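# Push pedestal through self-closing door into yellow bay

## Task

Move the mobile pedestal through the door that swings shut by itself and leave it in the yellow bay of the far room so that each of its four wheels sits fully inside the tape lines and none touches the tape; let the door close before ending; one or both robots may be used; at the end release the pedestal and back away; no robot may topple or finish leaning; a result that holds only because a robot is still keeping it in place does not count.

## Robot and tools

Robots: two identical Hello Robot Stretch 4 units, r1 and r2. Each has an omni-wheel base, a lift on a mast, an arm that extends forward, a three-joint wrist and a two-finger gripper. Height is about 1.6 m, and the base rim lies within 0.23 m of the base origin. Each robot carries four cameras: <name>_head_camera, <name>_head_left_camera, <name>_head_right_camera (fisheye) and <name>_wrist_camera.

Frames: the base frame sits on the floor under the base centre, with x forward, y left and z up. hand_pose, a point between the open fingertips, is given in that frame and may be somewhat off. The odometry frame is the base frame as it was when the scene began. Each robot reports in its own frames, so only images, lidar_m and wrist_depth_mm show where the robots are relative to one another.

execute_actions: arguments are actions (a list holding one action, or empty to just read state and images) and cameras (a list of camera names, "all", null or []). An action maps each robot name to an object. In that object, base holds exactly one relative command measured from the last reported base state. translate_m is a straight drive in metres, forward positive, -2 to 2. strafe_m is a sideways move in metres, left positive, -2 to 2. rotate_rad is a turn in place in radians, counter-clockwise positive, -3.2 to 3.2. joints holds absolute targets, given by name. lift_m runs 0 to 1.2 m. arm_m runs 0 to 0.55 m (extension). wrist_yaw_rad runs -1.134 to 4.276 (0 forward, positive left, 3.14 stowed; above 3.4 the arm may block it). wrist_pitch_rad runs -1.117 to 4.259 (0 level, 1.57 down). wrist_roll_rad runs -1.117 to 4.259 (positive turns clockwise seen from behind). gripper_m runs -0.038 to 0.141 m and is the fingertip gap; below 0 the fingers press together. pace is slow/default/fast/max, with base speeds of 0.1/0.3/0.4/0.6 m/s and 1/2/3/4 rad/s, reduced when the lift is high. contact_limits {"arm_m": 0..0.75} sets how hard the arm may push before it stops; the default is 0.5. Alternatively, {"end_of_arm": "enable_torque"} on its own revives wrist or gripper motors that have faulted. Every motion in an action starts at the same moment. An action lasts at most 15 s. A joint target outside its range is clamped, and the result notes this. An unknown key or any other out-of-range value makes the call rejected, and nothing moves. Parts you leave out may keep pushing toward their old targets. If a result reports a stop, the rest of the calls in that reply are skipped.

wait {seconds: 0-10}: lets time pass and returns state and images. zoom_image {camera, region [x0,y0,x1,y1] px, max 504x504}: a closer look at the latest image from that camera. finished_scene {scene: 1 or 2}: ends the scene for good and reports success; the next scene's task arrives in its result. If you resume from a summary, send an empty execute_actions first.

Results: base_status and joint_status give how each motion ended: done, off_target, contact_stop_at_<key> (it was blocked; lift, arm or wheels go slack), limit_stop_at_<name>, time_out or torque_fault. limit_stop_at_tilt means a lean over 6 degrees; lift, arm and wheels go slack until the lean eases. limit_stop_at_own_body means the robot is touching itself. on_its_own describes things you did not command, such as a "held at" target or an effort or tilt that differs from its rest value. base_odometry counts wheel turns, so slips show up as travel. When turned_by_wheels and turned_by_imu differ by more than about 0.1 rad, the base probably hit something, and the heading has an error of about that difference. base_tilt is in degrees, forward and right positive, with a fixed bias of about 1.5 degrees. motor_effort is % of max, with the peak shown in brackets; positive wheel effort turns the base right. lidar_m gives 12 distances in 30 degree sectors, the 1st ahead and then counter-clockwise (4th left, 7th behind, 10th right). "-" means nothing seen or something nearer than 0.25 m. It misses clear objects and thin legs. wrist_depth_mm is a 7x7 grid of depths in mm (100-2000), read from the top left.

Gripping: command a gap narrower than the object. Only a firm squeeze shows clearly in gripper effort; neither position nor status proves that you are holding something. If the fingertips jam on a surface below them, raise the lift.

Cautions: a hard press between the two robots fails the run, and a base already in contact with the other robot will press hard if driven even slightly further. Two robots do not travel exactly alike (up to about 3 cm per metre), so carrying one load together can strain it or tip a robot. Carrying over 1 kg with arm_m above 0.2 while driving or turning, especially at fast or max, or a steady push or pull with a high gripper, can tip the robot over. A wrist straining against something faults (torque_fault). Avoid drops, slams and hard hits. To unfold the wrist at the start, send lift_m 0.4 with wrist_yaw_rad 0. At the end, the pedestal has to stay in the bay on its own, the door has to be closed, and the robots must be released, clear and upright.

Each tool is called by a JSON object that holds its "method" and its "body", one argument or row to a line.

## Session

{"method": "execute_actions", "body": {
  "actions": []
}}

Scene clock: 0.00 s.
r1.base_odometry: x=+0.000 y=+0.000 heading=+0.000 (m, m, rad; r1's odometry frame)
r1.turned_by_wheels: +0.000 (rad since the last result)
r1.turned_by_imu: +0.000 (rad since the last result)
r1.base_tilt: forward=+0.2 right=+0.3 (deg)
r1.lidar_m: 1.12 0.91 0.72 0.69 0.75 1.18 1.64 1.75 2.65 3.21 1.48 1.16
r1.base_status: not commanded
r1.joint_positions: lift_m=+0.175 arm_m=+0.000 wrist_yaw_rad=+3.102 wrist_pitch_rad=+0.021 wrist_roll_rad=-0.008 gripper_m=+0.057
r1.joint_status: not commanded
r1.motor_effort: lift_m=+21 arm_m=+0 wrist_yaw_rad=+2 wrist_pitch_rad=-6 wrist_roll_rad=-1 gripper_m=-3 wheel_0=+0 wheel_1=+0 wheel_2=+1 (%)
r1.hand_pose: x=-0.1137 y=+0.0988 z=+0.3467 quat_wxyz=(+0.020, -0.011, -0.004, +1.000) (m; r1's base frame)
r1.wrist_depth_mm: - 144 1921 1921 1808 1661 1078 / - 135 1863 1921 1921 1661 1060 / - 126 189 1863 1808 1708 1078 / 110 141 235 1863 1808 1756 1098 / 139 1921 1863 1863 1756 1708 1098 / 1708 1756 216 1708 213 1537 1060 / 1060 1025 917 159 946 960 1025
r2.base_odometry: x=+0.000 y=+0.000 heading=+0.000 (m, m, rad; r2's odometry frame)
r2.turned_by_wheels: +0.000 (rad since the last result)
r2.turned_by_imu: +0.000 (rad since the last result)
r2.base_tilt: forward=-0.4 right=+0.2 (deg)
r2.lidar_m: 2.34 2.09 2.11 1.61 1.42 1.42 1.72 2.64 2.65 3.19 2.28 2.47
r2.base_status: not commanded
r2.joint_positions: lift_m=+0.147 arm_m=-0.002 wrist_yaw_rad=+3.062 wrist_pitch_rad=+0.020 wrist_roll_rad=+0.016 gripper_m=+0.057
r2.joint_status: not commanded
r2.motor_effort: lift_m=+22 arm_m=-1 wrist_yaw_rad=-1 wrist_pitch_rad=-6 wrist_roll_rad=-2 gripper_m=-2 wheel_0=+0 wheel_1=+0 wheel_2=+0 (%)
r2.hand_pose: x=-0.1119 y=+0.1101 z=+0.3196 quat_wxyz=(+0.040, -0.010, +0.008, +0.999) (m; r2's base frame)
r2.wrist_depth_mm: 142 213 - 1983 1618 1366 1205 / 121 145 - 1983 1661 1366 1205 / 108 143 - 1983 1661 1336 1205 / 115 142 - 1983 1618 1366 1205 / 137 268 - 1921 1618 1366 1205 / 1808 1756 1537 1708 1397 1308 1160 / 1078 1078 188 931 842 976 946
pictures: r1_head_camera, r1_head_left_camera, r1_head_right_camera, r1_wrist_camera, r2_head_camera, r2_head_left_camera, r2_head_right_camera, r2_wrist_camera
Images, in order (width x height): r1_head_camera 420x560, r1_head_left_camera 420x672, r1_head_right_camera 420x672, r1_wrist_camera 616x392, r2_head_camera 420x560, r2_head_left_camera 420x672, r2_head_right_camera 420x672, r2_wrist_camera 616x392.

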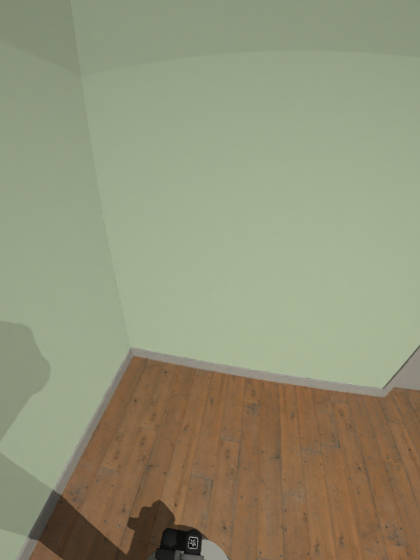

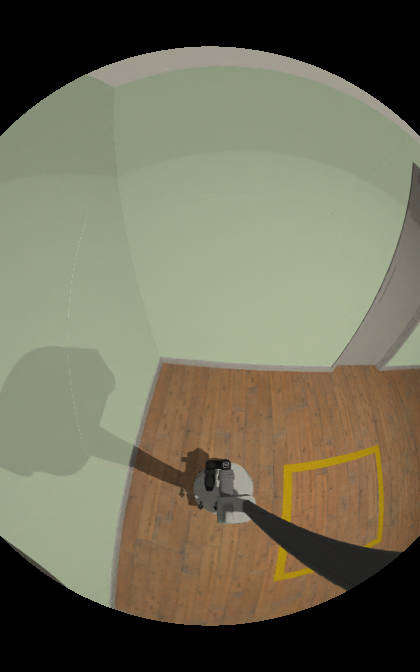

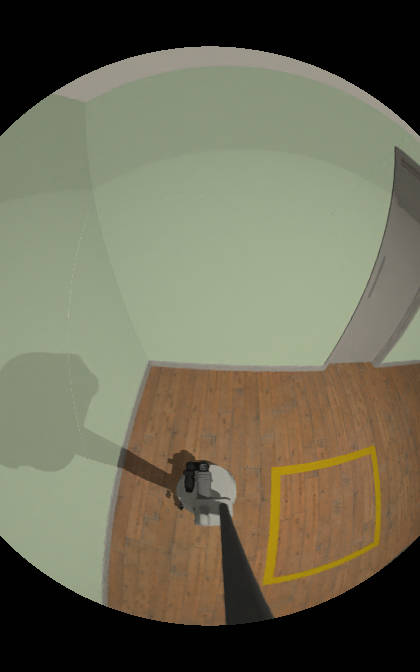

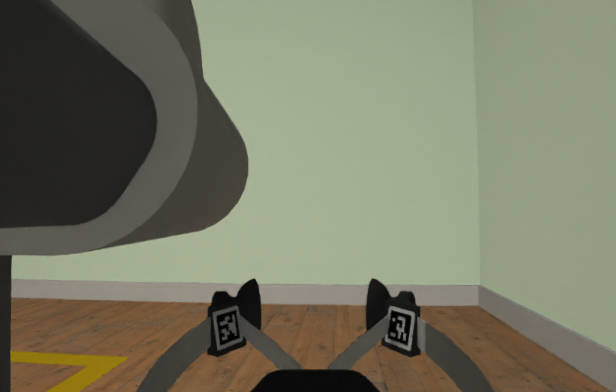

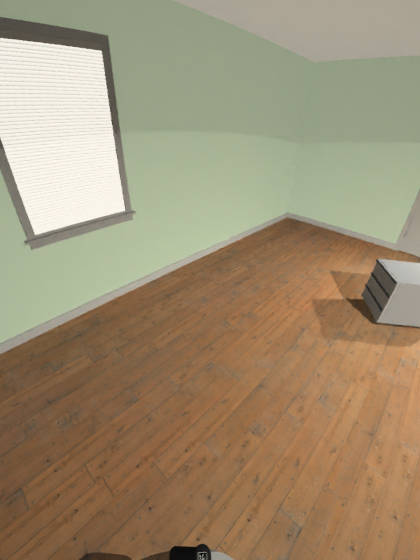

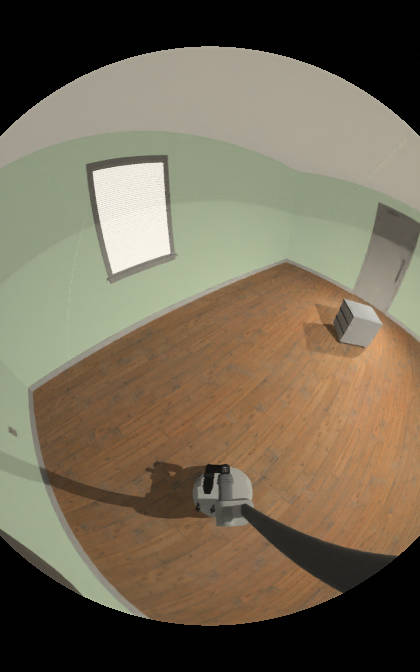

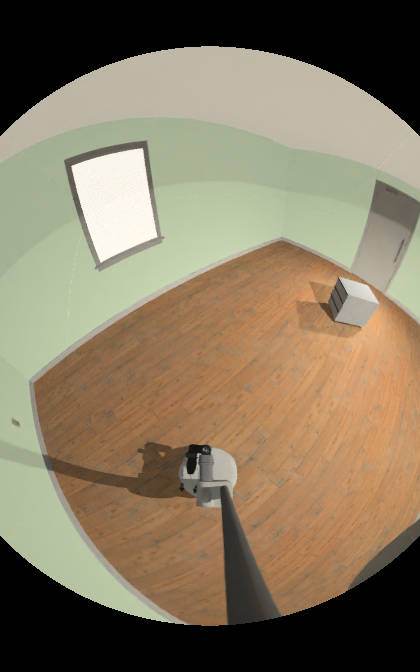

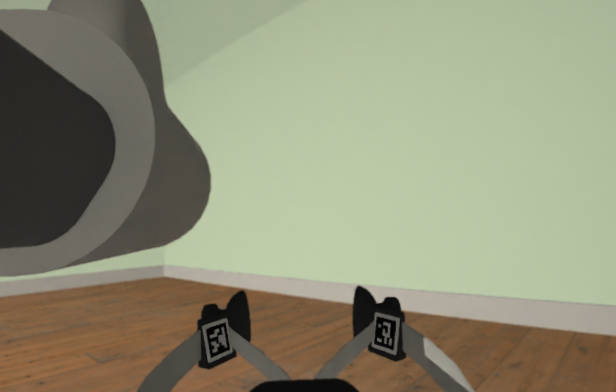

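{"method": "execute_actions", "body": {
  "actions": [
    {"r1":{"base":{"strafe_m":-1.3}},"r2":{"base":{"rotate_rad":-0.8}}}
  ],
  "cameras": ["r1_head_camera","r1_head_left_camera","r2_head_camera","r2_head_left_camera"]
}}

Scene clock: 10.20 s.
r1.base_odometry: x=+0.000 y=-1.300 heading=+0.000 (m, m, rad; r1's odometry frame)
r1.turned_by_wheels: +0.000 (rad since the last result)
r1.turned_by_imu: -0.001 (rad since the last result)
r1.base_tilt: forward=+0.1 right=+0.2 (deg)
r1.lidar_m: 1.00 1.06 1.62 1.98 2.16 1.81 1.78 1.95 2.78 2.73 1.27 1.09
r1.base_status: done
r1.joint_positions: lift_m=+0.175 arm_m=+0.000 wrist_yaw_rad=+3.102 wrist_pitch_rad=+0.021 wrist_roll_rad=-0.008 gripper_m=+0.057
r1.joint_status: not commanded
r1.motor_effort: lift_m=+21(21) arm_m=+0(0) wrist_yaw_rad=+2(2) wrist_pitch_rad=-7(6) wrist_roll_rad=-1(2) gripper_m=-3(4) wheel_0=+3(10) wheel_1=-2(11) wheel_2=+0(2) (%)
r1.hand_pose: x=-0.1137 y=+0.0988 z=+0.3467 quat_wxyz=(+0.020, -0.011, -0.004, +1.000) (m; r1's base frame)
r1.wrist_depth_mm: - 144 - 1983 1983 1983 1921 / - 135 - - 1983 1921 1863 / - 126 190 1983 1983 1921 1863 / 110 141 235 - 1921 1983 1921 / 140 1983 - 1921 1863 1863 1863 / 1661 1756 217 1708 214 1661 1661 / 1042 1060 917 160 946 976 1078
r2.base_odometry: x=+0.000 y=+0.000 heading=-0.800 (m, m, rad; r2's odometry frame)
r2.turned_by_wheels: -0.800 (rad since the last result)
r2.turned_by_imu: -0.779 (rad since the last result)
r2.base_tilt: forward=-0.3 right=+0.2 (deg)
r2.lidar_m: 2.30 2.84 2.14 2.10 1.94 1.47 1.42 1.50 2.13 2.64 2.80 3.97
r2.base_status: done
r2.joint_positions: lift_m=+0.147 arm_m=-0.002 wrist_yaw_rad=+3.062 wrist_pitch_rad=+0.020 wrist_roll_rad=+0.016 gripper_m=+0.057
r2.joint_status: not commanded
r2.motor_effort: lift_m=+22(21) arm_m=-2(2) wrist_yaw_rad=+0(0) wrist_pitch_rad=-6(7) wrist_roll_rad=-2(2) gripper_m=-2(0) wheel_0=-1(5) wheel_1=-2(7) wheel_2=-2(5) (%)
r2.hand_pose: x=-0.1119 y=+0.1101 z=+0.3196 quat_wxyz=(+0.040, -0.010, +0.008, +0.999) (m; r2's base frame)
r2.wrist_depth_mm: 142 213 1618 1618 1661 1708 1708 / 121 145 1576 1576 1618 1618 1661 / 108 143 1576 1618 1618 1618 1661 / 115 142 1537 1576 1576 1618 1661 / 136 268 1499 1537 1576 1576 1618 / 1464 1464 1499 1537 1397 1537 1464 / 1098 1078 189 931 831 960 946
pictures: r1_head_camera, r1_head_left_camera, r2_head_camera, r2_head_left_camera
Images, in order (width x height): r1_head_camera 420x560, r1_head_left_camera 420x672, r2_head_camera 420x560, r2_head_left_camera 420x672.

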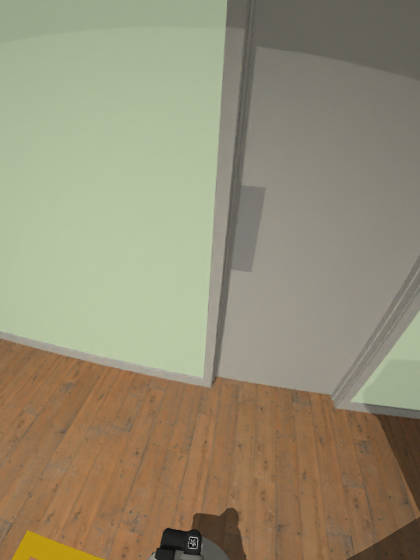

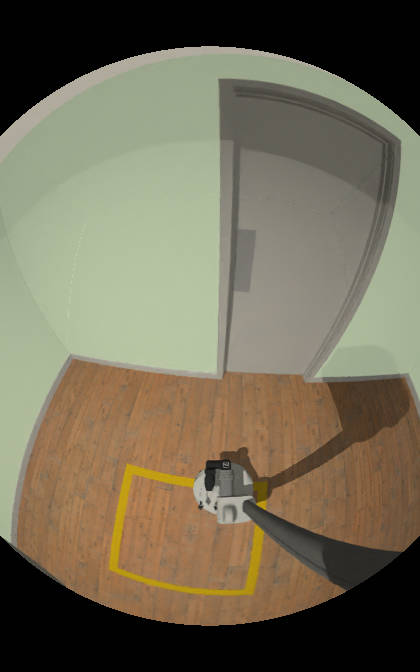

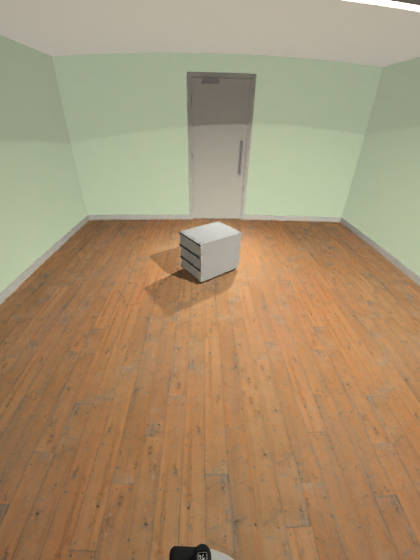

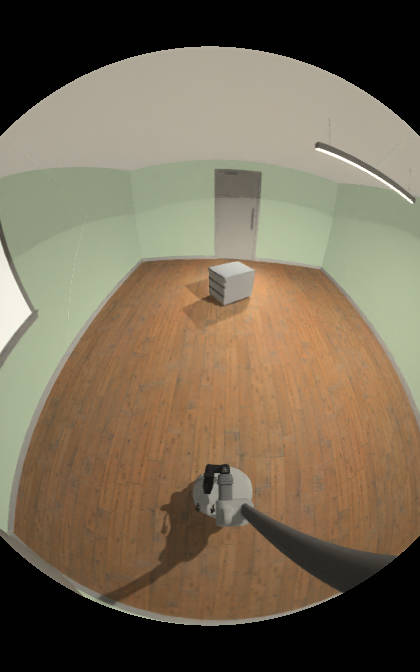

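{"method": "execute_actions", "body": {
  "actions": [
    {"r1":{"base":{"rotate_rad":-0.12}},"r2":{"base":{"translate_m":0.3}}}
  ],
  "cameras": []
}}

{"method": "execute_actions", "body": {
  "actions": [
    {"r1":{"base":{"strafe_m":-0.27}},"r2":{"base":{"translate_m":0.3}}}
  ],
  "cameras": []
}}

{"method": "execute_actions", "body": {
  "actions": [
    {"r1":{"base":{"translate_m":0.75}},"r2":{"base":{"translate_m":0.9}}}
  ],
  "cameras": ["r1_head_left_camera","r2_head_camera","r2_head_left_camera"]
}}

Scene clock: 20.57 s.
r1.base_odometry: x=+0.000 y=-1.300 heading=-0.119 (m, m, rad; r1's odometry frame)
r1.turned_by_wheels: -0.119 (rad since the last result)
r1.turned_by_imu: -0.119 (rad since the last result)
r1.base_tilt: forward=+0.1 right=+0.3 (deg)
r1.lidar_m: 0.98 1.04 1.39 1.96 2.09 1.87 1.78 1.87 2.55 2.73 1.44 1.12
r1.base_status: done
r1.joint_positions: lift_m=+0.175 arm_m=+0.000 wrist_yaw_rad=+3.102 wrist_pitch_rad=+0.021 wrist_roll_rad=-0.008 gripper_m=+0.057
r1.joint_status: not commanded
r1.motor_effort: lift_m=+21(21) arm_m=+0(0) wrist_yaw_rad=+2(1) wrist_pitch_rad=-6(6) wrist_roll_rad=-1(1) gripper_m=-5(6) wheel_0=+4(8) wheel_1=+4(8) wheel_2=+5(15) (%)
r1.hand_pose: x=-0.1137 y=+0.0988 z=+0.3467 quat_wxyz=(+0.020, -0.011, -0.004, +1.000) (m; r1's base frame)
r1.wrist_depth_mm: - 144 1983 - - - - / - 135 1983 - - - - / - 125 189 1983 1983 - - / 110 141 236 1983 1983 - - / 140 1921 1983 1921 1983 1983 - / 1661 1708 216 1756 214 1708 1708 / 1042 1060 917 159 931 960 1060
r2.base_odometry: x=+0.209 y=-0.215 heading=-0.800 (m, m, rad; r2's odometry frame)
r2.turned_by_wheels: +0.000 (rad since the last result)
r2.turned_by_imu: +0.001 (rad since the last result)
r2.base_tilt: forward=-0.3 right=+0.2 (deg)
r2.lidar_m: 1.98 2.85 2.10 2.07 2.22 1.78 1.72 1.81 2.58 2.65 2.79 3.98
r2.base_status: done
r2.joint_positions: lift_m=+0.147 arm_m=-0.002 wrist_yaw_rad=+3.062 wrist_pitch_rad=+0.020 wrist_roll_rad=+0.016 gripper_m=+0.057
r2.joint_status: not commanded
r2.motor_effort: lift_m=+21(22) arm_m=-1(2) wrist_yaw_rad=+0(0) wrist_pitch_rad=-7(7) wrist_roll_rad=-2(2) gripper_m=-1(0) wheel_0=+1(3) wheel_1=+1(4) wheel_2=+0(10) (%)
r2.hand_pose: x=-0.1119 y=+0.1101 z=+0.3196 quat_wxyz=(+0.040, -0.010, +0.008, +0.999) (m; r2's base frame)
r2.wrist_depth_mm: 142 214 1863 1921 1983 1983 - / 121 145 1863 1863 1921 1983 1983 / 108 143 1808 1863 1921 1983 1983 / 116 142 1808 1808 1863 1921 1983 / 136 268 1808 1863 1921 1921 1921 / 1708 1808 1537 1661 1397 1537 1464 / 1078 1078 188 931 842 976 946
pictures: none
No camera images: the call's "cameras" was empty. Leave "cameras" out to get every camera's image.

Scene clock: 23.03 s.
r1.base_odometry: x=-0.032 y=-1.568 heading=-0.119 (m, m, rad; r1's odometry frame)
r1.turned_by_wheels: +0.000 (rad since the last result)
r1.turned_by_imu: +0.000 (rad since the last result)
r1.base_tilt: forward=+0.1 right=+0.3 (deg)
r1.lidar_m: 1.07 1.03 1.42 2.27 2.36 1.85 1.77 1.86 2.54 2.45 1.44 1.13
r1.base_status: done
r1.joint_positions: lift_m=+0.175 arm_m=+0.000 wrist_yaw_rad=+3.102 wrist_pitch_rad=+0.021 wrist_roll_rad=-0.008 gripper_m=+0.057
r1.joint_status: not commanded
r1.motor_effort: lift_m=+21(21) arm_m=+0(0) wrist_yaw_rad=+0(0) wrist_pitch_rad=-6(7) wrist_roll_rad=-1(1) gripper_m=-2(5) wheel_0=+2(12) wheel_1=+0(11) wheel_2=+0(0) (%)
r1.hand_pose: x=-0.1137 y=+0.0988 z=+0.3467 quat_wxyz=(+0.020, -0.011, -0.004, +1.000) (m; r1's base frame)
r1.wrist_depth_mm: - 144 - - - - - / - 135 - 1983 - - - / - 126 189 1921 - - - / 110 141 236 1983 1983 - - / 140 1921 1983 1921 1983 - - / 1708 1708 216 1808 213 1708 1661 / 1060 1060 931 159 946 960 1060
r2.base_odometry: x=+0.418 y=-0.430 heading=-0.800 (m, m, rad; r2's odometry frame)
r2.turned_by_wheels: +0.000 (rad since the last result)
r2.turned_by_imu: +0.001 (rad since the last result)
r2.base_tilt: forward=-0.3 right=+0.2 (deg)
r2.lidar_m: 1.68 2.81 2.10 2.05 2.20 2.09 2.03 2.09 2.74 2.66 2.80 2.03
r2.base_status: done
r2.joint_positions: lift_m=+0.147 arm_m=-0.002 wrist_yaw_rad=+3.062 wrist_pitch_rad=+0.020 wrist_roll_rad=+0.016 gripper_m=+0.057
r2.joint_status: not commanded
r2.motor_effort: lift_m=+22(22) arm_m=-1(2) wrist_yaw_rad=+0(0) wrist_pitch_rad=-7(7) wrist_roll_rad=-2(2) gripper_m=-2(0) wheel_0=-1(3) wheel_1=-1(6) wheel_2=+0(7) (%)
r2.hand_pose: x=-0.1119 y=+0.1101 z=+0.3196 quat_wxyz=(+0.040, -0.010, +0.008, +0.999) (m; r2's base frame)
r2.wrist_depth_mm: 143 213 - - - - - / 121 145 - - - - - / 108 143 - - - - - / 115 142 - - - - - / 136 268 - - - - - / 1808 1808 1576 1661 1430 1537 1464 / 1078 1078 189 931 842 976 946
pictures: none
No camera images: the call's "cameras" was empty. Leave "cameras" out to get every camera's image.

Scene clock: 27.53 s.
r1.base_odometry: x=+0.713 y=-1.657 heading=-0.119 (m, m, rad; r1's odometry frame)
r1.turned_by_wheels: +0.000 (rad since the last result)
r1.turned_by_imu: +0.000 (rad since the last result)
r1.base_tilt: forward=+0.1 right=+0.2 (deg)
r1.lidar_m: 0.32 0.35 0.43 1.00 2.38 2.64 2.52 2.65 2.58 1.12 0.48 0.34
r1.base_status: done
r1.joint_positions: lift_m=+0.175 arm_m=+0.000 wrist_yaw_rad=+3.102 wrist_pitch_rad=+0.021 wrist_roll_rad=-0.008 gripper_m=+0.057
r1.joint_status: not commanded
r1.motor_effort: lift_m=+21(22) arm_m=+0(0) wrist_yaw_rad=+1(2) wrist_pitch_rad=-6(6) wrist_roll_rad=-1(2) gripper_m=-4(5) wheel_0=+3(9) wheel_1=+3(7) wheel_2=-4(13) (%)
r1.hand_pose: x=-0.1137 y=+0.0988 z=+0.3467 quat_wxyz=(+0.020, -0.011, -0.004, +1.000) (m; r1's base frame)
r1.wrist_depth_mm: - 144 - - - - - / - 135 - - - - - / - 125 189 - - - - / 110 141 236 - - - - / 139 - - - - - - / 1708 1756 216 1756 213 1708 1708 / 1042 1042 917 158 946 960 1042
r2.base_odometry: x=+1.045 y=-1.076 heading=-0.800 (m, m, rad; r2's odometry frame)
r2.turned_by_wheels: +0.000 (rad since the last result)
r2.turned_by_imu: +0.002 (rad since the last result)
r2.base_tilt: forward=-0.3 right=+0.2 (deg)
r2.lidar_m: 0.80 2.74 2.07 2.02 2.15 3.00 2.94 3.09 2.79 2.71 2.85 0.88
r2.base_status: done
r2.joint_positions: lift_m=+0.147 arm_m=-0.002 wrist_yaw_rad=+3.062 wrist_pitch_rad=+0.020 wrist_roll_rad=+0.016 gripper_m=+0.057
r2.joint_status: not commanded
r2.motor_effort: lift_m=+21(21) arm_m=-1(1) wrist_yaw_rad=+0(0) wrist_pitch_rad=-7(6) wrist_roll_rad=-2(2) gripper_m=-3(0) wheel_0=+1(4) wheel_1=+1(5) wheel_2=+0(9) (%)
r2.hand_pose: x=-0.1119 y=+0.1101 z=+0.3196 quat_wxyz=(+0.040, -0.010, +0.008, +0.999) (m; r2's base frame)
r2.wrist_depth_mm: 143 213 - - - - - / 121 145 - - - - - / 108 143 - - - - - / 115 142 - - - - - / 137 268 - - - - - / 1808 1756 1537 1661 1397 1499 1464 / 1078 1078 189 931 842 976 946
pictures: r1_head_left_camera, r2_head_camera, r2_head_left_camera
Images, in order (width x height): r1_head_left_camera 420x672, r2_head_camera 420x560, r2_head_left_camera 420x672.

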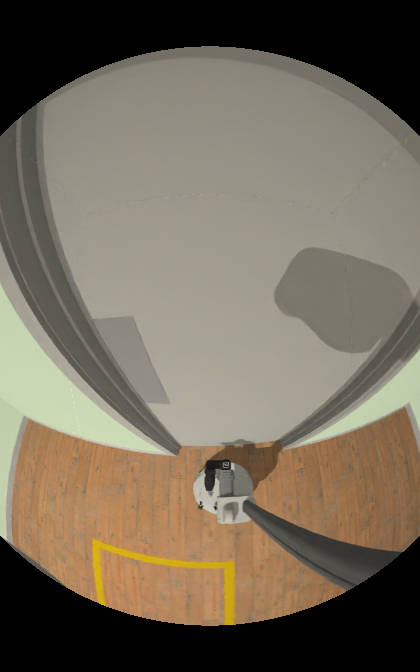

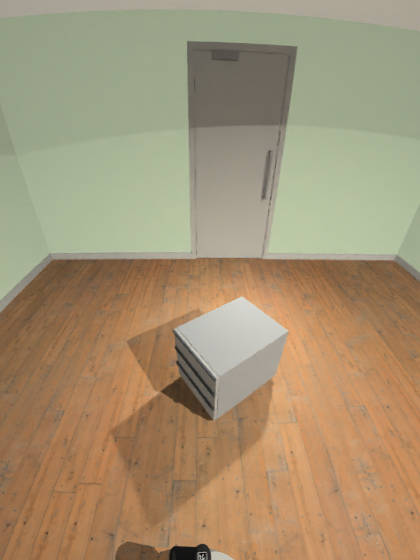

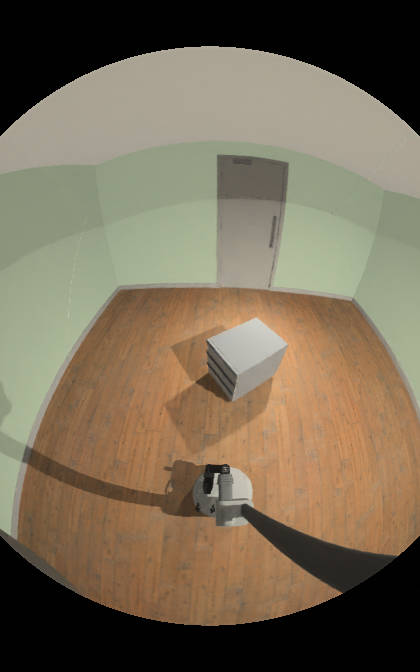

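{"method": "execute_actions", "body": {
  "actions": [
    {"r1":{"base":{"translate_m":0.5},"pace":"slow"},"r2":{"base":{"strafe_m":0.7},"joints":{"lift_m":0.4,"wrist_yaw_rad":0}}}
  ],
  "cameras": []
}}

{"method": "execute_actions", "body": {
  "actions": [
    {"r1":{"base":{"translate_m":0.3},"pace":"slow"},"r2":{"base":{"translate_m":0.45}}}
  ],
  "cameras": []
}}

{"method": "execute_actions", "body": {
  "actions": [
    {"r1":{"base":{"translate_m":0.2},"pace":"slow"},"r2":{"base":{"rotate_rad":-0.98},"joints":{"lift_m":0.3,"wrist_roll_rad":1.57}}}
  ],
  "cameras": ["r1_head_right_camera","r2_wrist_camera","r2_head_left_camera"]
}}

Scene clock: 45.43 s.
r1.base_odometry: x=+1.208 y=-1.715 heading=-0.119 (m, m, rad; r1's odometry frame)
r1.turned_by_wheels: +0.000 (rad since the last result)
r1.turned_by_imu: +0.001 (rad since the last result)
r1.base_tilt: forward=+0.1 right=+0.3 (deg)
r1.lidar_m: 0.25 0.34 2.37 0.35 0.33 3.13 3.04 3.16 0.51 0.25 0.25 -
r1.base_status: done
r1.joint_positions: lift_m=+0.175 arm_m=+0.000 wrist_yaw_rad=+3.102 wrist_pitch_rad=+0.021 wrist_roll_rad=-0.008 gripper_m=+0.057
r1.joint_status: not commanded
r1.motor_effort: lift_m=+21(21) arm_m=+0(0) wrist_yaw_rad=+3(1) wrist_pitch_rad=-6(7) wrist_roll_rad=-1(1) gripper_m=-4(6) wheel_0=+14(25) wheel_1=+4(15) wheel_2=-23(29) (%)
r1.hand_pose: x=-0.1137 y=+0.0988 z=+0.3467 quat_wxyz=(+0.020, -0.010, -0.004, +1.000) (m; r1's base frame)
r1.wrist_depth_mm: - 144 - - - - - / - 135 - - - - - / - 125 189 - - - - / 110 141 236 - - - - / 140 - - - - - - / 1756 1756 216 1708 213 1756 1499 / 1042 1060 904 159 946 960 1042
r2.base_odometry: x=+1.547 y=-0.589 heading=-0.800 (m, m, rad; r2's odometry frame)
r2.turned_by_wheels: +0.000 (rad since the last result)
r2.turned_by_imu: +0.005 (rad since the last result)
r2.base_tilt: forward=-0.3 right=+0.2 (deg)
r2.lidar_m: 2.92 1.79 1.36 1.32 1.38 2.03 2.88 3.05 3.49 3.42 1.12 1.11
r2.base_status: done
r2.joint_positions: lift_m=+0.400 arm_m=-0.002 wrist_yaw_rad=+0.000 wrist_pitch_rad=+0.020 wrist_roll_rad=+0.016 gripper_m=+0.057
r2.joint_status: all done
r2.motor_effort: lift_m=+26(28) arm_m=-2(1) wrist_yaw_rad=-1(9) wrist_pitch_rad=-7(6) wrist_roll_rad=-2(2) gripper_m=-1(2) wheel_0=+0(7) wheel_1=-3(8) wheel_2=-1(1) (%)
r2.hand_pose: x=+0.4571 y=-0.0873 z=+0.5719 quat_wxyz=(+1.000, +0.008, +0.010, +0.000) (m; r2's base frame)
r2.wrist_depth_mm: - - - - - - - / - - - - - - - / - - - - - - - / - - - - - - - / 1983 - - - - - - / 1921 - - - - - 798 / 1708 1808 188 1537 1366 1537 798
pictures: none
No camera images: the call's "cameras" was empty. Leave "cameras" out to get every camera's image.

Scene clock: 49.70 s.
r1.base_odometry: x=+1.505 y=-1.751 heading=-0.119 (m, m, rad; r1's odometry frame)
r1.turned_by_wheels: +0.000 (rad since the last result)
r1.turned_by_imu: -0.002 (rad since the last result)
r1.base_tilt: forward=+0.1 right=+0.2 (deg)
r1.lidar_m: 0.29 3.30 2.35 1.57 0.54 0.50 3.36 0.72 0.29 0.25 - 0.25
r1.base_status: done
r1.joint_positions: lift_m=+0.175 arm_m=+0.000 wrist_yaw_rad=+3.102 wrist_pitch_rad=+0.021 wrist_roll_rad=-0.008 gripper_m=+0.057
r1.joint_status: not commanded
r1.motor_effort: lift_m=+21(21) arm_m=+0(0) wrist_yaw_rad=+1(1) wrist_pitch_rad=-6(6) wrist_roll_rad=-2(1) gripper_m=-3(3) wheel_0=+15(20) wheel_1=-1(6) wheel_2=-19(29) (%)
r1.hand_pose: x=-0.1137 y=+0.0988 z=+0.3467 quat_wxyz=(+0.020, -0.010, -0.004, +1.000) (m; r1's base frame)
r1.wrist_depth_mm: - 144 - - - 544 549 / - 135 - - - 544 544 / - 125 189 - - 539 539 / 110 141 236 - - 539 535 / 140 - - - - 539 535 / 1708 1661 218 1756 214 535 525 / 1025 1042 917 159 960 500 521
r2.base_odometry: x=+1.861 y=-0.912 heading=-0.800 (m, m, rad; r2's odometry frame)
r2.turned_by_wheels: +0.000 (rad since the last result)
r2.turned_by_imu: +0.001 (rad since the last result)
r2.base_tilt: forward=-0.3 right=+0.3 (deg)
r2.lidar_m: 2.48 1.75 1.32 1.31 1.38 1.93 3.36 3.50 3.53 3.43 0.83 0.86
r2.base_status: done
r2.joint_positions: lift_m=+0.400 arm_m=-0.002 wrist_yaw_rad=+0.000 wrist_pitch_rad=+0.020 wrist_roll_rad=+0.016 gripper_m=+0.057
r2.joint_status: not commanded
r2.motor_effort: lift_m=+26(26) arm_m=-1(1) wrist_yaw_rad=+0(1) wrist_pitch_rad=-7(6) wrist_roll_rad=-2(2) gripper_m=-2(2) wheel_0=+0(5) wheel_1=+0(4) wheel_2=+1(8) (%)
r2.hand_pose: x=+0.4571 y=-0.0874 z=+0.5719 quat_wxyz=(+1.000, +0.008, +0.010, +0.000) (m; r2's base frame)
r2.wrist_depth_mm: 1921 - - - - 1808 - / 1983 - - - - 1808 - / 1921 - - - - 1808 - / 1921 - - - - 1808 - / 1921 - - - - 1808 1576 / 1921 - - - - 1808 1576 / 1708 1808 188 1537 1366 1618 1464
pictures: none
No camera images: the call's "cameras" was empty. Leave "cameras" out to get every camera's image.

Scene clock: 52.97 s.
r1.base_odometry: x=+1.704 y=-1.774 heading=-0.119 (m, m, rad; r1's odometry frame)
r1.turned_by_wheels: +0.000 (rad since the last result)
r1.turned_by_imu: -0.001 (rad since the last result)
r1.base_tilt: forward=+0.1 right=+0.3 (deg)
r1.lidar_m: 0.83 3.30 2.35 2.25 0.82 0.66 3.60 0.54 0.25 0.25 2.85 0.25
r1.base_status: done
r1.joint_positions: lift_m=+0.175 arm_m=+0.000 wrist_yaw_rad=+3.102 wrist_pitch_rad=+0.021 wrist_roll_rad=-0.008 gripper_m=+0.057
r1.joint_status: not commanded
r1.motor_effort: lift_m=+21(21) arm_m=+0(0) wrist_yaw_rad=+2(2) wrist_pitch_rad=-6(6) wrist_roll_rad=-2(2) gripper_m=-5(3) wheel_0=+12(19) wheel_1=+1(2) wheel_2=-13(22) (%)
r1.hand_pose: x=-0.1137 y=+0.0988 z=+0.3467 quat_wxyz=(+0.020, -0.010, -0.004, +1.000) (m; r1's base frame)
r1.wrist_depth_mm: - 144 - - - 750 768 / - 135 - - - 759 759 / - 126 189 - - 750 759 / 110 141 236 - - 741 741 / 139 - - - - 732 732 / 1661 1708 216 1756 214 723 741 / 1042 1060 917 158 759 707 732
r2.base_odometry: x=+1.861 y=-0.912 heading=-1.780 (m, m, rad; r2's odometry frame)
r2.turned_by_wheels: -0.980 (rad since the last result)
r2.turned_by_imu: -0.955 (rad since the last result)
r2.base_tilt: forward=-0.3 right=+0.2 (deg)
r2.lidar_m: 0.84 0.91 2.46 1.67 1.31 1.30 1.42 2.18 3.31 3.61 3.47 3.44
r2.base_status: done
r2.joint_positions: lift_m=+0.300 arm_m=-0.002 wrist_yaw_rad=+0.000 wrist_pitch_rad=+0.020 wrist_roll_rad=+1.570 gripper_m=+0.057
r2.joint_status: all done
r2.motor_effort: lift_m=+15(24) arm_m=-1(1) wrist_yaw_rad=+0(0) wrist_pitch_rad=-7(6) wrist_roll_rad=-1(4) gripper_m=-3(1) wheel_0=+0(5) wheel_1=+0(6) wheel_2=+0(1) (%)
r2.hand_pose: x=+0.4571 y=-0.0874 z=+0.4728 quat_wxyz=(+0.707, +0.707, +0.007, -0.007) (m; r2's base frame)
r2.wrist_depth_mm: - - - - 1756 931 654 / - - - - 1808 946 661 / - - - - 1808 960 668 / - - - - 1618 891 668 / - - - 627 627 634 640 / - - - 627 627 634 634 / - - 189 609 609 627 627
pictures: r1_head_right_camera, r2_head_left_camera, r2_wrist_camera
Images, in order (width x height): r1_head_right_camera 420x672, r2_head_left_camera 420x672, r2_wrist_camera 616x392.

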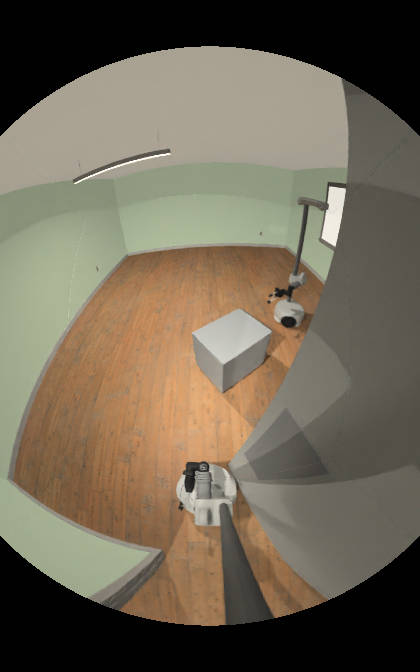

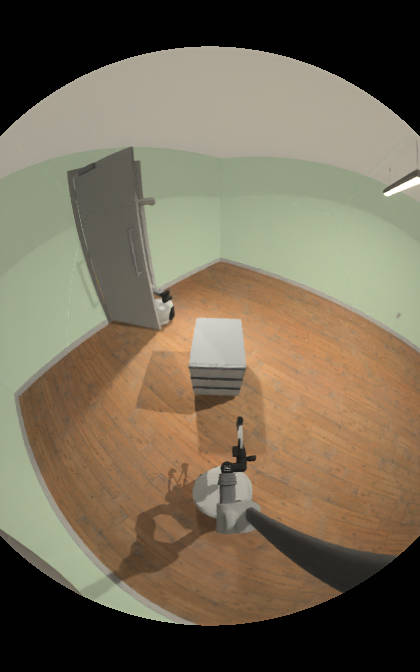

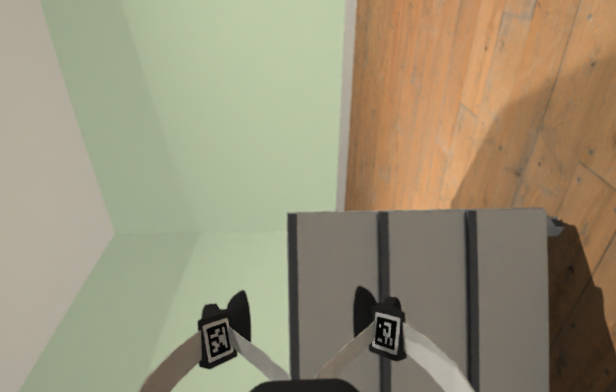

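{"method": "execute_actions", "body": {
  "actions": [
    {"r1":{"base":{"strafe_m":-0.45},"pace":"slow"},"r2":{"base":{"strafe_m":0.16},"joints":{"lift_m":0.32,"arm_m":0.25}}}
  ],
  "cameras": ["r1_head_right_camera","r2_wrist_camera","r2_head_camera"]
}}

Scene clock: 62.77 s.
r1.base_odometry: x=+1.665 y=-2.137 heading=-0.150 (m, m, rad; r1's odometry frame)
r1.turned_by_wheels: -0.030 (rad since the last result)
r1.turned_by_imu: -0.096 (rad since the last result)
r1.base_tilt: forward=+0.1 right=+0.2 (deg)
r1.lidar_m: 0.86 0.86 2.79 2.58 0.93 0.90 3.73 0.27 0.25 - 0.25 0.25
r1.base_status: strafe_m contact_stop (by the wheels' count: -0.365 of -0.450)
r1.joint_positions: lift_m=+0.174 arm_m=+0.000 wrist_yaw_rad=+3.102 wrist_pitch_rad=+0.021 wrist_roll_rad=-0.008 gripper_m=+0.057
r1.joint_status: not commanded
r1.on_its_own: the wheels are slack since a contact_stop
r1.motor_effort: lift_m=+22(22) arm_m=+0(0) wrist_yaw_rad=+2(3) wrist_pitch_rad=-6(6) wrist_roll_rad=-1(1) gripper_m=-5(4) wheel_0=+0(32) wheel_1=+0(36) wheel_2=+0(10) (%)
r1.hand_pose: x=-0.1137 y=+0.0988 z=+0.3467 quat_wxyz=(+0.020, -0.011, -0.004, +1.000) (m; r1's base frame)
r1.wrist_depth_mm: - 144 - - - - 866 / - 135 - - - - 854 / - 126 189 - - - 831 / 110 141 235 - - - 820 / 139 603 - - - - 820 / 449 1366 217 1756 214 1708 820 / 466 597 917 159 931 904 798
r2.base_odometry: x=+2.017 y=-0.945 heading=-1.780 (m, m, rad; r2's odometry frame)
r2.turned_by_wheels: +0.000 (rad since the last result)
r2.turned_by_imu: +0.002 (rad since the last result)
r2.base_tilt: forward=-0.3 right=+0.1 (deg)
r2.lidar_m: 0.84 1.62 2.36 1.54 1.22 1.20 1.33 1.96 3.43 3.73 3.57 0.87
r2.base_status: done
r2.joint_positions: lift_m=+0.320 arm_m=+0.249 wrist_yaw_rad=+0.000 wrist_pitch_rad=+0.020 wrist_roll_rad=+1.570 gripper_m=+0.057
r2.joint_status: all done
r2.motor_effort: lift_m=+27(27) arm_m=+4(3) wrist_yaw_rad=+0(1) wrist_pitch_rad=-7(7) wrist_roll_rad=-1(1) gripper_m=-3(1) wheel_0=+2(6) wheel_1=-2(9) wheel_2=+1(4) (%)
r2.hand_pose: x=+0.7085 y=-0.0874 z=+0.4919 quat_wxyz=(+0.707, +0.707, +0.007, -0.007) (m; r2's base frame)
r2.wrist_depth_mm: - - - - 1618 960 683 / - - - 392 394 394 397 / - - - 389 392 392 394 / - - - 389 389 389 392 / - - - 384 384 389 392 / - - - 382 384 387 389 / - - 189 368 382 384 387
pictures: r1_head_right_camera, r2_head_camera, r2_wrist_camera
Images, in order (width x height): r1_head_right_camera 420x672, r2_head_camera 420x560, r2_wrist_camera 616x392.

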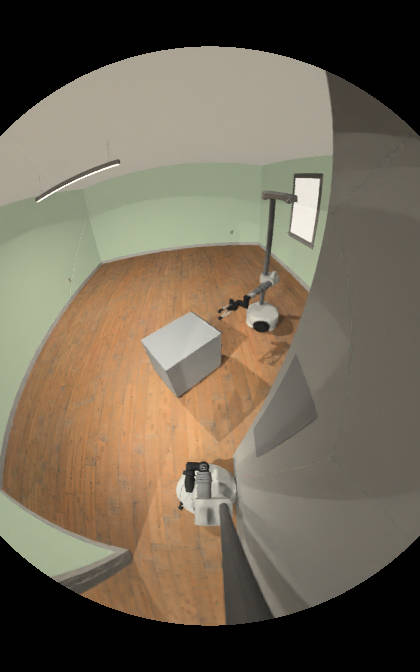

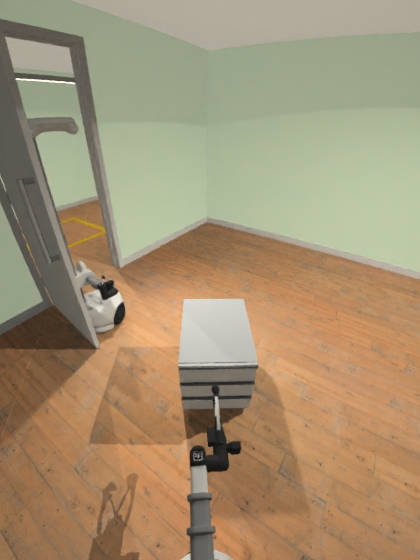

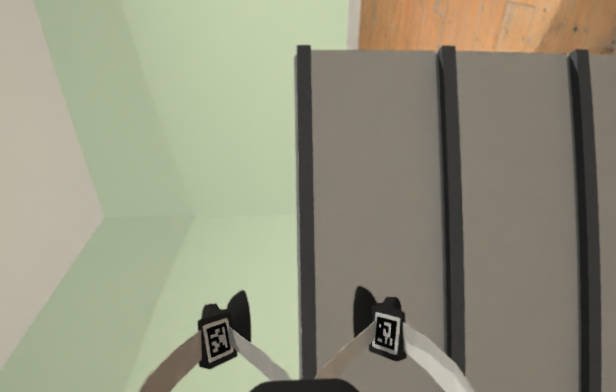

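{"method": "execute_actions", "body": {
  "actions": [
    {"r1":{"base":{"translate_m":0.25},"pace":"slow"},"r2":{"base":{"translate_m":0.3},"joints":{"lift_m":0.182,"arm_m":0.05,"gripper_m":0.04},"pace":"slow"}}
  ],
  "cameras": ["r1_head_right_camera","r2_wrist_camera","r2_head_camera"]
}}

Scene clock: 72.93 s.
r1.base_odometry: x=+1.912 y=-2.174 heading=-0.150 (m, m, rad; r1's odometry frame)
r1.turned_by_wheels: +0.000 (rad since the last result)
r1.turned_by_imu: -0.002 (rad since the last result)
r1.base_tilt: forward=+0.1 right=+0.2 (deg)
r1.lidar_m: 0.65 0.60 2.83 2.61 1.33 1.11 0.78 0.28 0.25 2.09 2.11 1.25
r1.base_status: done
r1.joint_positions: lift_m=+0.174 arm_m=+0.000 wrist_yaw_rad=+3.102 wrist_pitch_rad=+0.021 wrist_roll_rad=-0.008 gripper_m=+0.057
r1.joint_status: not commanded
r1.motor_effort: lift_m=+21(22) arm_m=+0(0) wrist_yaw_rad=+2(0) wrist_pitch_rad=-6(6) wrist_roll_rad=-1(2) gripper_m=-1(6) wheel_0=+8(9) wheel_1=+2(3) wheel_2=-7(17) (%)
r1.hand_pose: x=-0.1137 y=+0.0988 z=+0.3467 quat_wxyz=(+0.020, -0.011, -0.004, +1.000) (m; r1's base frame)
r1.wrist_depth_mm: - 144 - - - 1098 1118 / - 135 - - - 1118 1138 / - 125 189 - - 1098 1138 / 110 141 236 - - 1078 1098 / 139 597 - - - 1098 1098 / 452 691 216 1756 214 1098 1078 / 462 597 931 159 960 976 1042
r2.base_odometry: x=+1.955 y=-1.238 heading=-1.780 (m, m, rad; r2's odometry frame)
r2.turned_by_wheels: +0.000 (rad since the last result)
r2.turned_by_imu: +0.001 (rad since the last result)
r2.base_tilt: forward=-0.3 right=+0.2 (deg)
r2.lidar_m: 0.55 1.27 2.18 1.82 1.46 1.44 1.59 2.40 3.62 3.95 3.34 0.57
r2.base_status: done
r2.joint_positions: lift_m=+0.182 arm_m=+0.051 wrist_yaw_rad=+0.000 wrist_pitch_rad=+0.020 wrist_roll_rad=+1.570 gripper_m=+0.040
r2.joint_status: all done
r2.motor_effort: lift_m=+15(26) arm_m=-5(7) wrist_yaw_rad=+0(1) wrist_pitch_rad=-6(6) wrist_roll_rad=-1(1) gripper_m=-2(4) wheel_0=+1(6) wheel_1=+2(4) wheel_2=-1(7) (%)
r2.hand_pose: x=+0.5102 y=-0.0874 z=+0.3548 quat_wxyz=(+0.707, +0.707, +0.007, -0.007) (m; r2's base frame)
r2.wrist_depth_mm: - 286 287 289 291 291 294 / - 285 286 286 289 291 293 / - 283 285 285 287 290 291 / - 282 282 283 286 289 289 / - 279 281 282 285 286 289 / - 278 278 279 282 285 285 / - 276 187 278 193 283 285
pictures: r1_head_right_camera, r2_head_camera, r2_wrist_camera
Images, in order (width x height): r1_head_right_camera 420x672, r2_head_camera 420x560, r2_wrist_camera 616x392.

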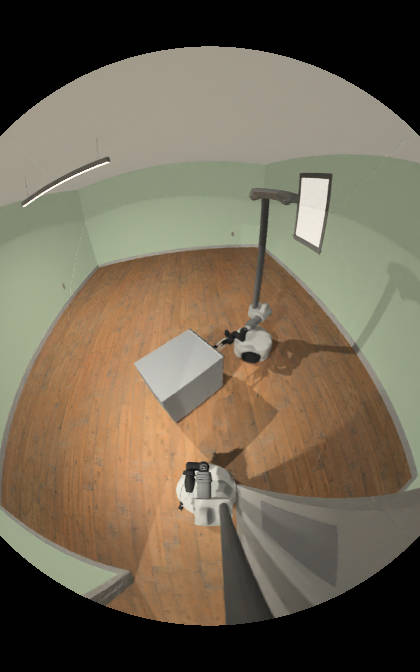

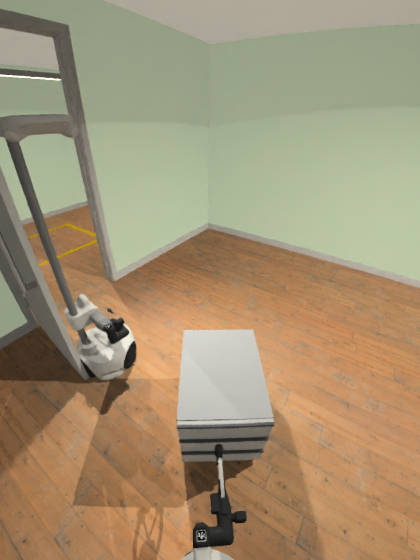

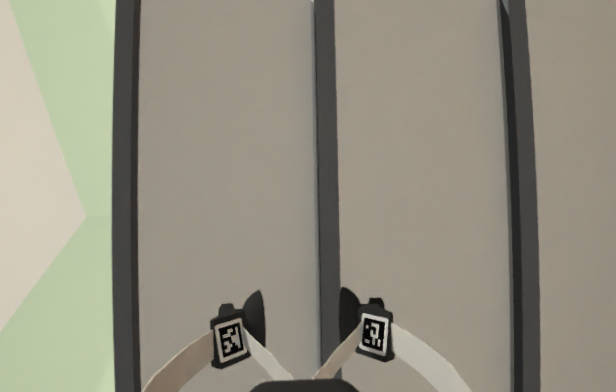

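{"method": "execute_actions", "body": {
  "actions": [
    {"r1":{"base":{"translate_m":0.1},"pace":"slow"},"r2":{"joints":{"lift_m":0.162,"arm_m":0.1},"pace":"slow"}}
  ],
  "cameras": ["r2_wrist_camera"]
}}

{"method": "execute_actions", "body": {
  "actions": [
    {"r2":{"joints":{"gripper_m":-0.03,"arm_m":0.12},"pace":"slow"}}
  ],
  "cameras": ["r2_wrist_camera"]
}}

{"method": "execute_actions", "body": {
  "actions": [
    {"r2":{"base":{"strafe_m":-0.3},"pace":"slow"}}
  ],
  "cameras": ["r1_head_right_camera","r2_wrist_camera","r2_head_camera"]
}}

Scene clock: 81.70 s.
r1.base_odometry: x=+2.010 y=-2.189 heading=-0.150 (m, m, rad; r1's odometry frame)
r1.turned_by_wheels: +0.000 (rad since the last result)
r1.turned_by_imu: -0.001 (rad since the last result)
r1.base_tilt: forward=+0.1 right=+0.3 (deg)
r1.lidar_m: 0.55 0.51 2.83 2.65 1.49 1.18 0.77 0.27 0.25 2.06 2.12 1.09
r1.base_status: done
r1.joint_positions: lift_m=+0.174 arm_m=+0.000 wrist_yaw_rad=+3.102 wrist_pitch_rad=+0.021 wrist_roll_rad=-0.008 gripper_m=+0.057
r1.joint_status: not commanded
r1.motor_effort: lift_m=+22(22) arm_m=+0(0) wrist_yaw_rad=+3(0) wrist_pitch_rad=-6(6) wrist_roll_rad=-1(2) gripper_m=-2(7) wheel_0=+8(9) wheel_1=+2(4) wheel_2=-10(17) (%)
r1.hand_pose: x=-0.1137 y=+0.0988 z=+0.3467 quat_wxyz=(+0.020, -0.011, -0.004, +1.000) (m; r1's base frame)
r1.wrist_depth_mm: - 144 - - - 1255 1255 / - 135 - - - 1229 1255 / - 125 189 - - 1205 1255 / 110 141 236 - - 1205 1229 / 140 591 - - - 1205 1205 / 455 691 216 1756 213 1160 1205 / 462 591 931 159 946 991 1078
r2.base_odometry: x=+1.955 y=-1.238 heading=-1.780 (m, m, rad; r2's odometry frame)
r2.turned_by_wheels: +0.000 (rad since the last result)
r2.turned_by_imu: +0.000 (rad since the last result)
r2.base_tilt: forward=-0.3 right=+0.1 (deg)
r2.lidar_m: 0.55 1.17 2.17 1.82 1.46 1.44 1.60 2.38 3.63 3.94 3.31 0.57
r2.base_status: not commanded
r2.joint_positions: lift_m=+0.162 arm_m=+0.099 wrist_yaw_rad=-0.003 wrist_pitch_rad=+0.020 wrist_roll_rad=+1.570 gripper_m=+0.040
r2.joint_status: all done
r2.motor_effort: lift_m=+15(14) arm_m=+8(11) wrist_yaw_rad=+8(12) wrist_pitch_rad=-4(6) wrist_roll_rad=+0(1) gripper_m=-4(4) wheel_0=+2(2) wheel_1=+2(2) wheel_2=-5(5) (%)
r2.hand_pose: x=+0.5577 y=-0.0882 z=+0.3350 quat_wxyz=(+0.707, +0.707, +0.006, -0.008) (m; r2's base frame)
r2.wrist_depth_mm: - 243 246 247 249 250 251 / - 242 244 245 248 249 250 / - 241 243 243 247 247 249 / - 239 240 243 244 245 247 / - 238 240 241 243 244 240 / - 237 237 239 241 243 238 / - 235 189 226 238 241 231
pictures: r2_wrist_camera
Images, in order (width x height): r2_wrist_camera 616x392.

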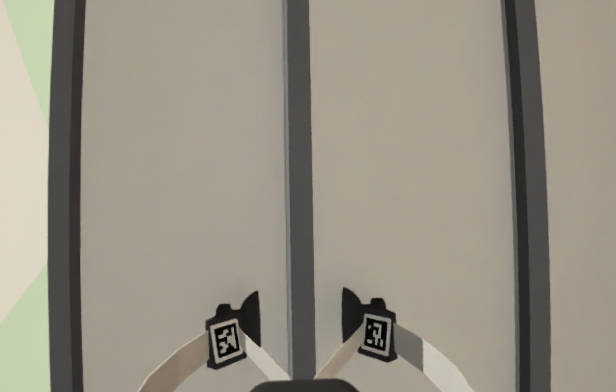

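Scene clock: 84.17 s.
r1.base_odometry: x=+2.010 y=-2.189 heading=-0.150 (m, m, rad; r1's odometry frame)
r1.turned_by_wheels: +0.000 (rad since the last result)
r1.turned_by_imu: -0.001 (rad since the last result)
r1.base_tilt: forward=+0.1 right=+0.2 (deg)
r1.lidar_m: 0.58 0.51 2.84 2.65 1.50 1.15 0.77 0.27 0.25 2.06 2.12 1.08
r1.base_status: not commanded
r1.joint_positions: lift_m=+0.174 arm_m=+0.000 wrist_yaw_rad=+3.102 wrist_pitch_rad=+0.021 wrist_roll_rad=-0.008 gripper_m=+0.057
r1.joint_status: not commanded
r1.motor_effort: lift_m=+22(21) arm_m=+0(0) wrist_yaw_rad=+2(1) wrist_pitch_rad=-6(6) wrist_roll_rad=-1(1) gripper_m=-4(3) wheel_0=+8(8) wheel_1=+2(2) wheel_2=-10(10) (%)
r1.hand_pose: x=-0.1137 y=+0.0988 z=+0.3467 quat_wxyz=(+0.020, -0.011, -0.004, +1.000) (m; r1's base frame)
r1.wrist_depth_mm: - 144 - - - 1205 1281 / - 135 - - - 1205 1229 / - 125 189 - - 1229 1255 / 110 141 236 - - 1205 1229 / 139 597 - - - 1182 1205 / 455 691 216 1756 214 1182 1182 / 462 597 931 159 960 976 1078
r2.base_odometry: x=+1.955 y=-1.238 heading=-1.780 (m, m, rad; r2's odometry frame)
r2.turned_by_wheels: +0.000 (rad since the last result)
r2.turned_by_imu: +0.000 (rad since the last result)
r2.base_tilt: forward=-0.3 right=+0.2 (deg)
r2.lidar_m: 0.56 1.15 2.18 1.84 1.45 1.44 1.59 2.40 3.62 3.96 3.33 0.60
r2.base_status: not commanded
r2.joint_positions: lift_m=+0.162 arm_m=+0.120 wrist_yaw_rad=+0.001 wrist_pitch_rad=+0.021 wrist_roll_rad=+1.570 gripper_m=-0.029
r2.joint_status: all done
r2.motor_effort: lift_m=+15(15) arm_m=+0(11) wrist_yaw_rad=-4(15) wrist_pitch_rad=-9(9) wrist_roll_rad=-1(1) gripper_m=-30(31) wheel_0=-3(2) wheel_1=+1(2) wheel_2=+2(6) (%)
r2.hand_pose: x=+0.5795 y=-0.0870 z=+0.3346 quat_wxyz=(+0.707, +0.707, +0.008, -0.007) (m; r2's base frame)
r2.wrist_depth_mm: - 236 239 240 242 243 245 / 235 236 237 238 240 241 243 / 229 235 236 237 238 239 236 / 229 232 235 236 238 239 235 / 227 231 233 234 236 237 233 / 226 230 230 220 234 236 233 / 224 228 177 219 177 235 226
pictures: r2_wrist_camera
Images, in order (width x height): r2_wrist_camera 616x392.

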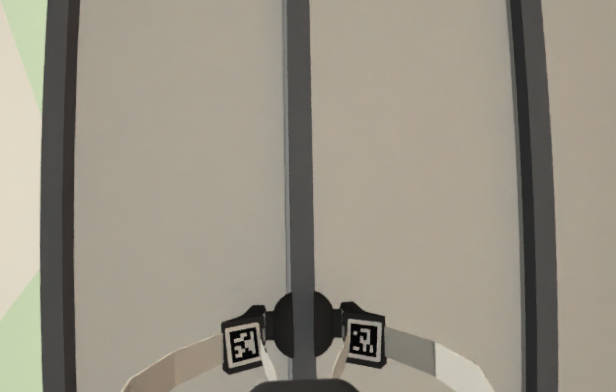

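Scene clock: 88.33 s.
r1.base_odometry: x=+2.010 y=-2.189 heading=-0.150 (m, m, rad; r1's odometry frame)
r1.turned_by_wheels: +0.000 (rad since the last result)
r1.turned_by_imu: -0.001 (rad since the last result)
r1.base_tilt: forward=+0.1 right=+0.2 (deg)
r1.lidar_m: 0.65 0.57 2.82 2.63 1.49 1.17 0.77 0.27 0.25 2.07 2.11 1.35
r1.base_status: not commanded
r1.joint_positions: lift_m=+0.174 arm_m=+0.000 wrist_yaw_rad=+3.102 wrist_pitch_rad=+0.021 wrist_roll_rad=-0.008 gripper_m=+0.057
r1.joint_status: not commanded
r1.motor_effort: lift_m=+21(22) arm_m=+0(0) wrist_yaw_rad=-1(2) wrist_pitch_rad=-6(6) wrist_roll_rad=-1(1) gripper_m=-3(4) wheel_0=+8(8) wheel_1=+2(2) wheel_2=-10(10) (%)
r1.hand_pose: x=-0.1137 y=+0.0988 z=+0.3467 quat_wxyz=(+0.020, -0.011, -0.004, +1.000) (m; r1's base frame)
r1.wrist_depth_mm: - 144 - - - 1205 1255 / - 135 - - - 1229 1229 / - 126 189 - - 1229 1205 / 110 141 236 - - 1182 1229 / 140 603 - - - 1229 1229 / 452 683 216 1708 213 1160 1229 / 455 591 917 159 946 976 1098
r2.base_odometry: x=+1.661 y=-1.177 heading=-1.779 (m, m, rad; r2's odometry frame)
r2.turned_by_wheels: +0.001 (rad since the last result)
r2.turned_by_imu: +0.005 (rad since the last result)
r2.base_tilt: forward=-0.3 right=+0.1 (deg)
r2.lidar_m: 0.50 0.78 1.62 2.06 1.66 1.64 1.78 2.74 3.39 3.69 3.14 0.65
r2.base_status: done
r2.joint_positions: lift_m=+0.162 arm_m=+0.120 wrist_yaw_rad=+0.015 wrist_pitch_rad=+0.021 wrist_roll_rad=+1.570 gripper_m=-0.029
r2.joint_status: not commanded
r2.on_its_own: wrist_yaw_rad is at rest, and its effort (-43) is outside its rest range (-13 to +13)
r2.motor_effort: lift_m=+15(15) arm_m=+0(0) wrist_yaw_rad=-43(45) wrist_pitch_rad=-8(8) wrist_roll_rad=-1(2) gripper_m=-27(29) wheel_0=+8(13) wheel_1=+1(5) wheel_2=+9(8) (%)
r2.hand_pose: x=+0.5806 y=-0.0831 z=+0.3346 quat_wxyz=(+0.707, +0.707, +0.013, -0.002) (m; r2's base frame)
r2.wrist_depth_mm: - - - - 1229 654 473 / - 330 332 334 336 332 342 / - 297 301 303 304 303 307 / - 274 276 272 279 276 281 / - 253 255 252 256 256 258 / 236 236 236 225 238 238 234 / 216 220 178 204 177 222 216
pictures: r1_head_right_camera, r2_head_camera, r2_wrist_camera
Images, in order (width x height): r1_head_right_camera 420x672, r2_head_camera 420x560, r2_wrist_camera 616x392.

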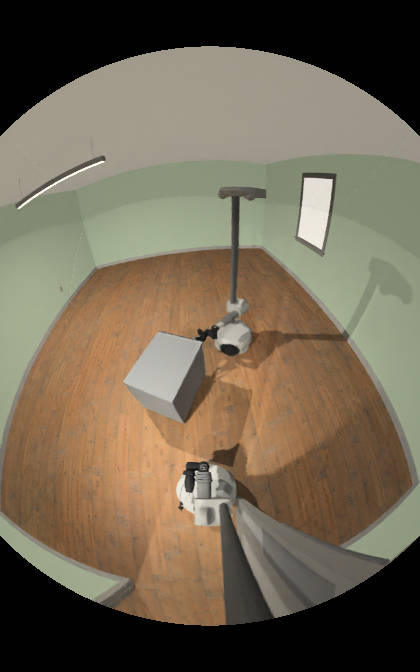

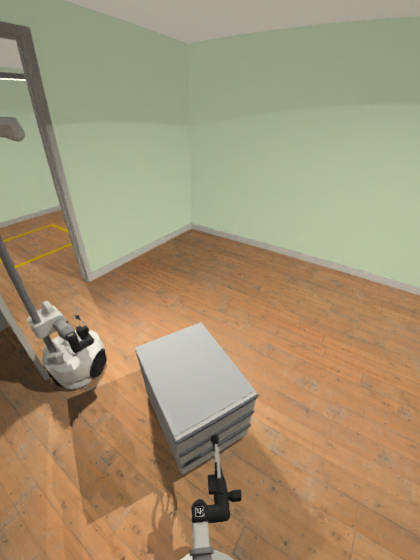

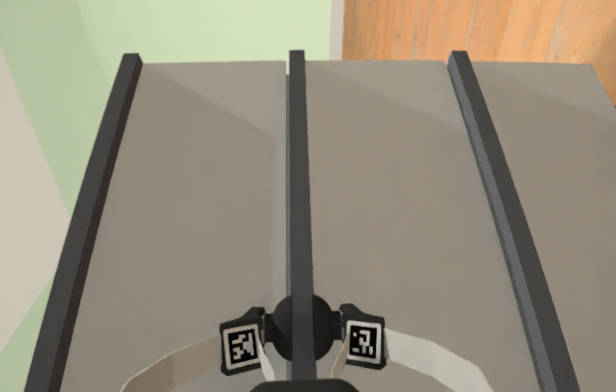

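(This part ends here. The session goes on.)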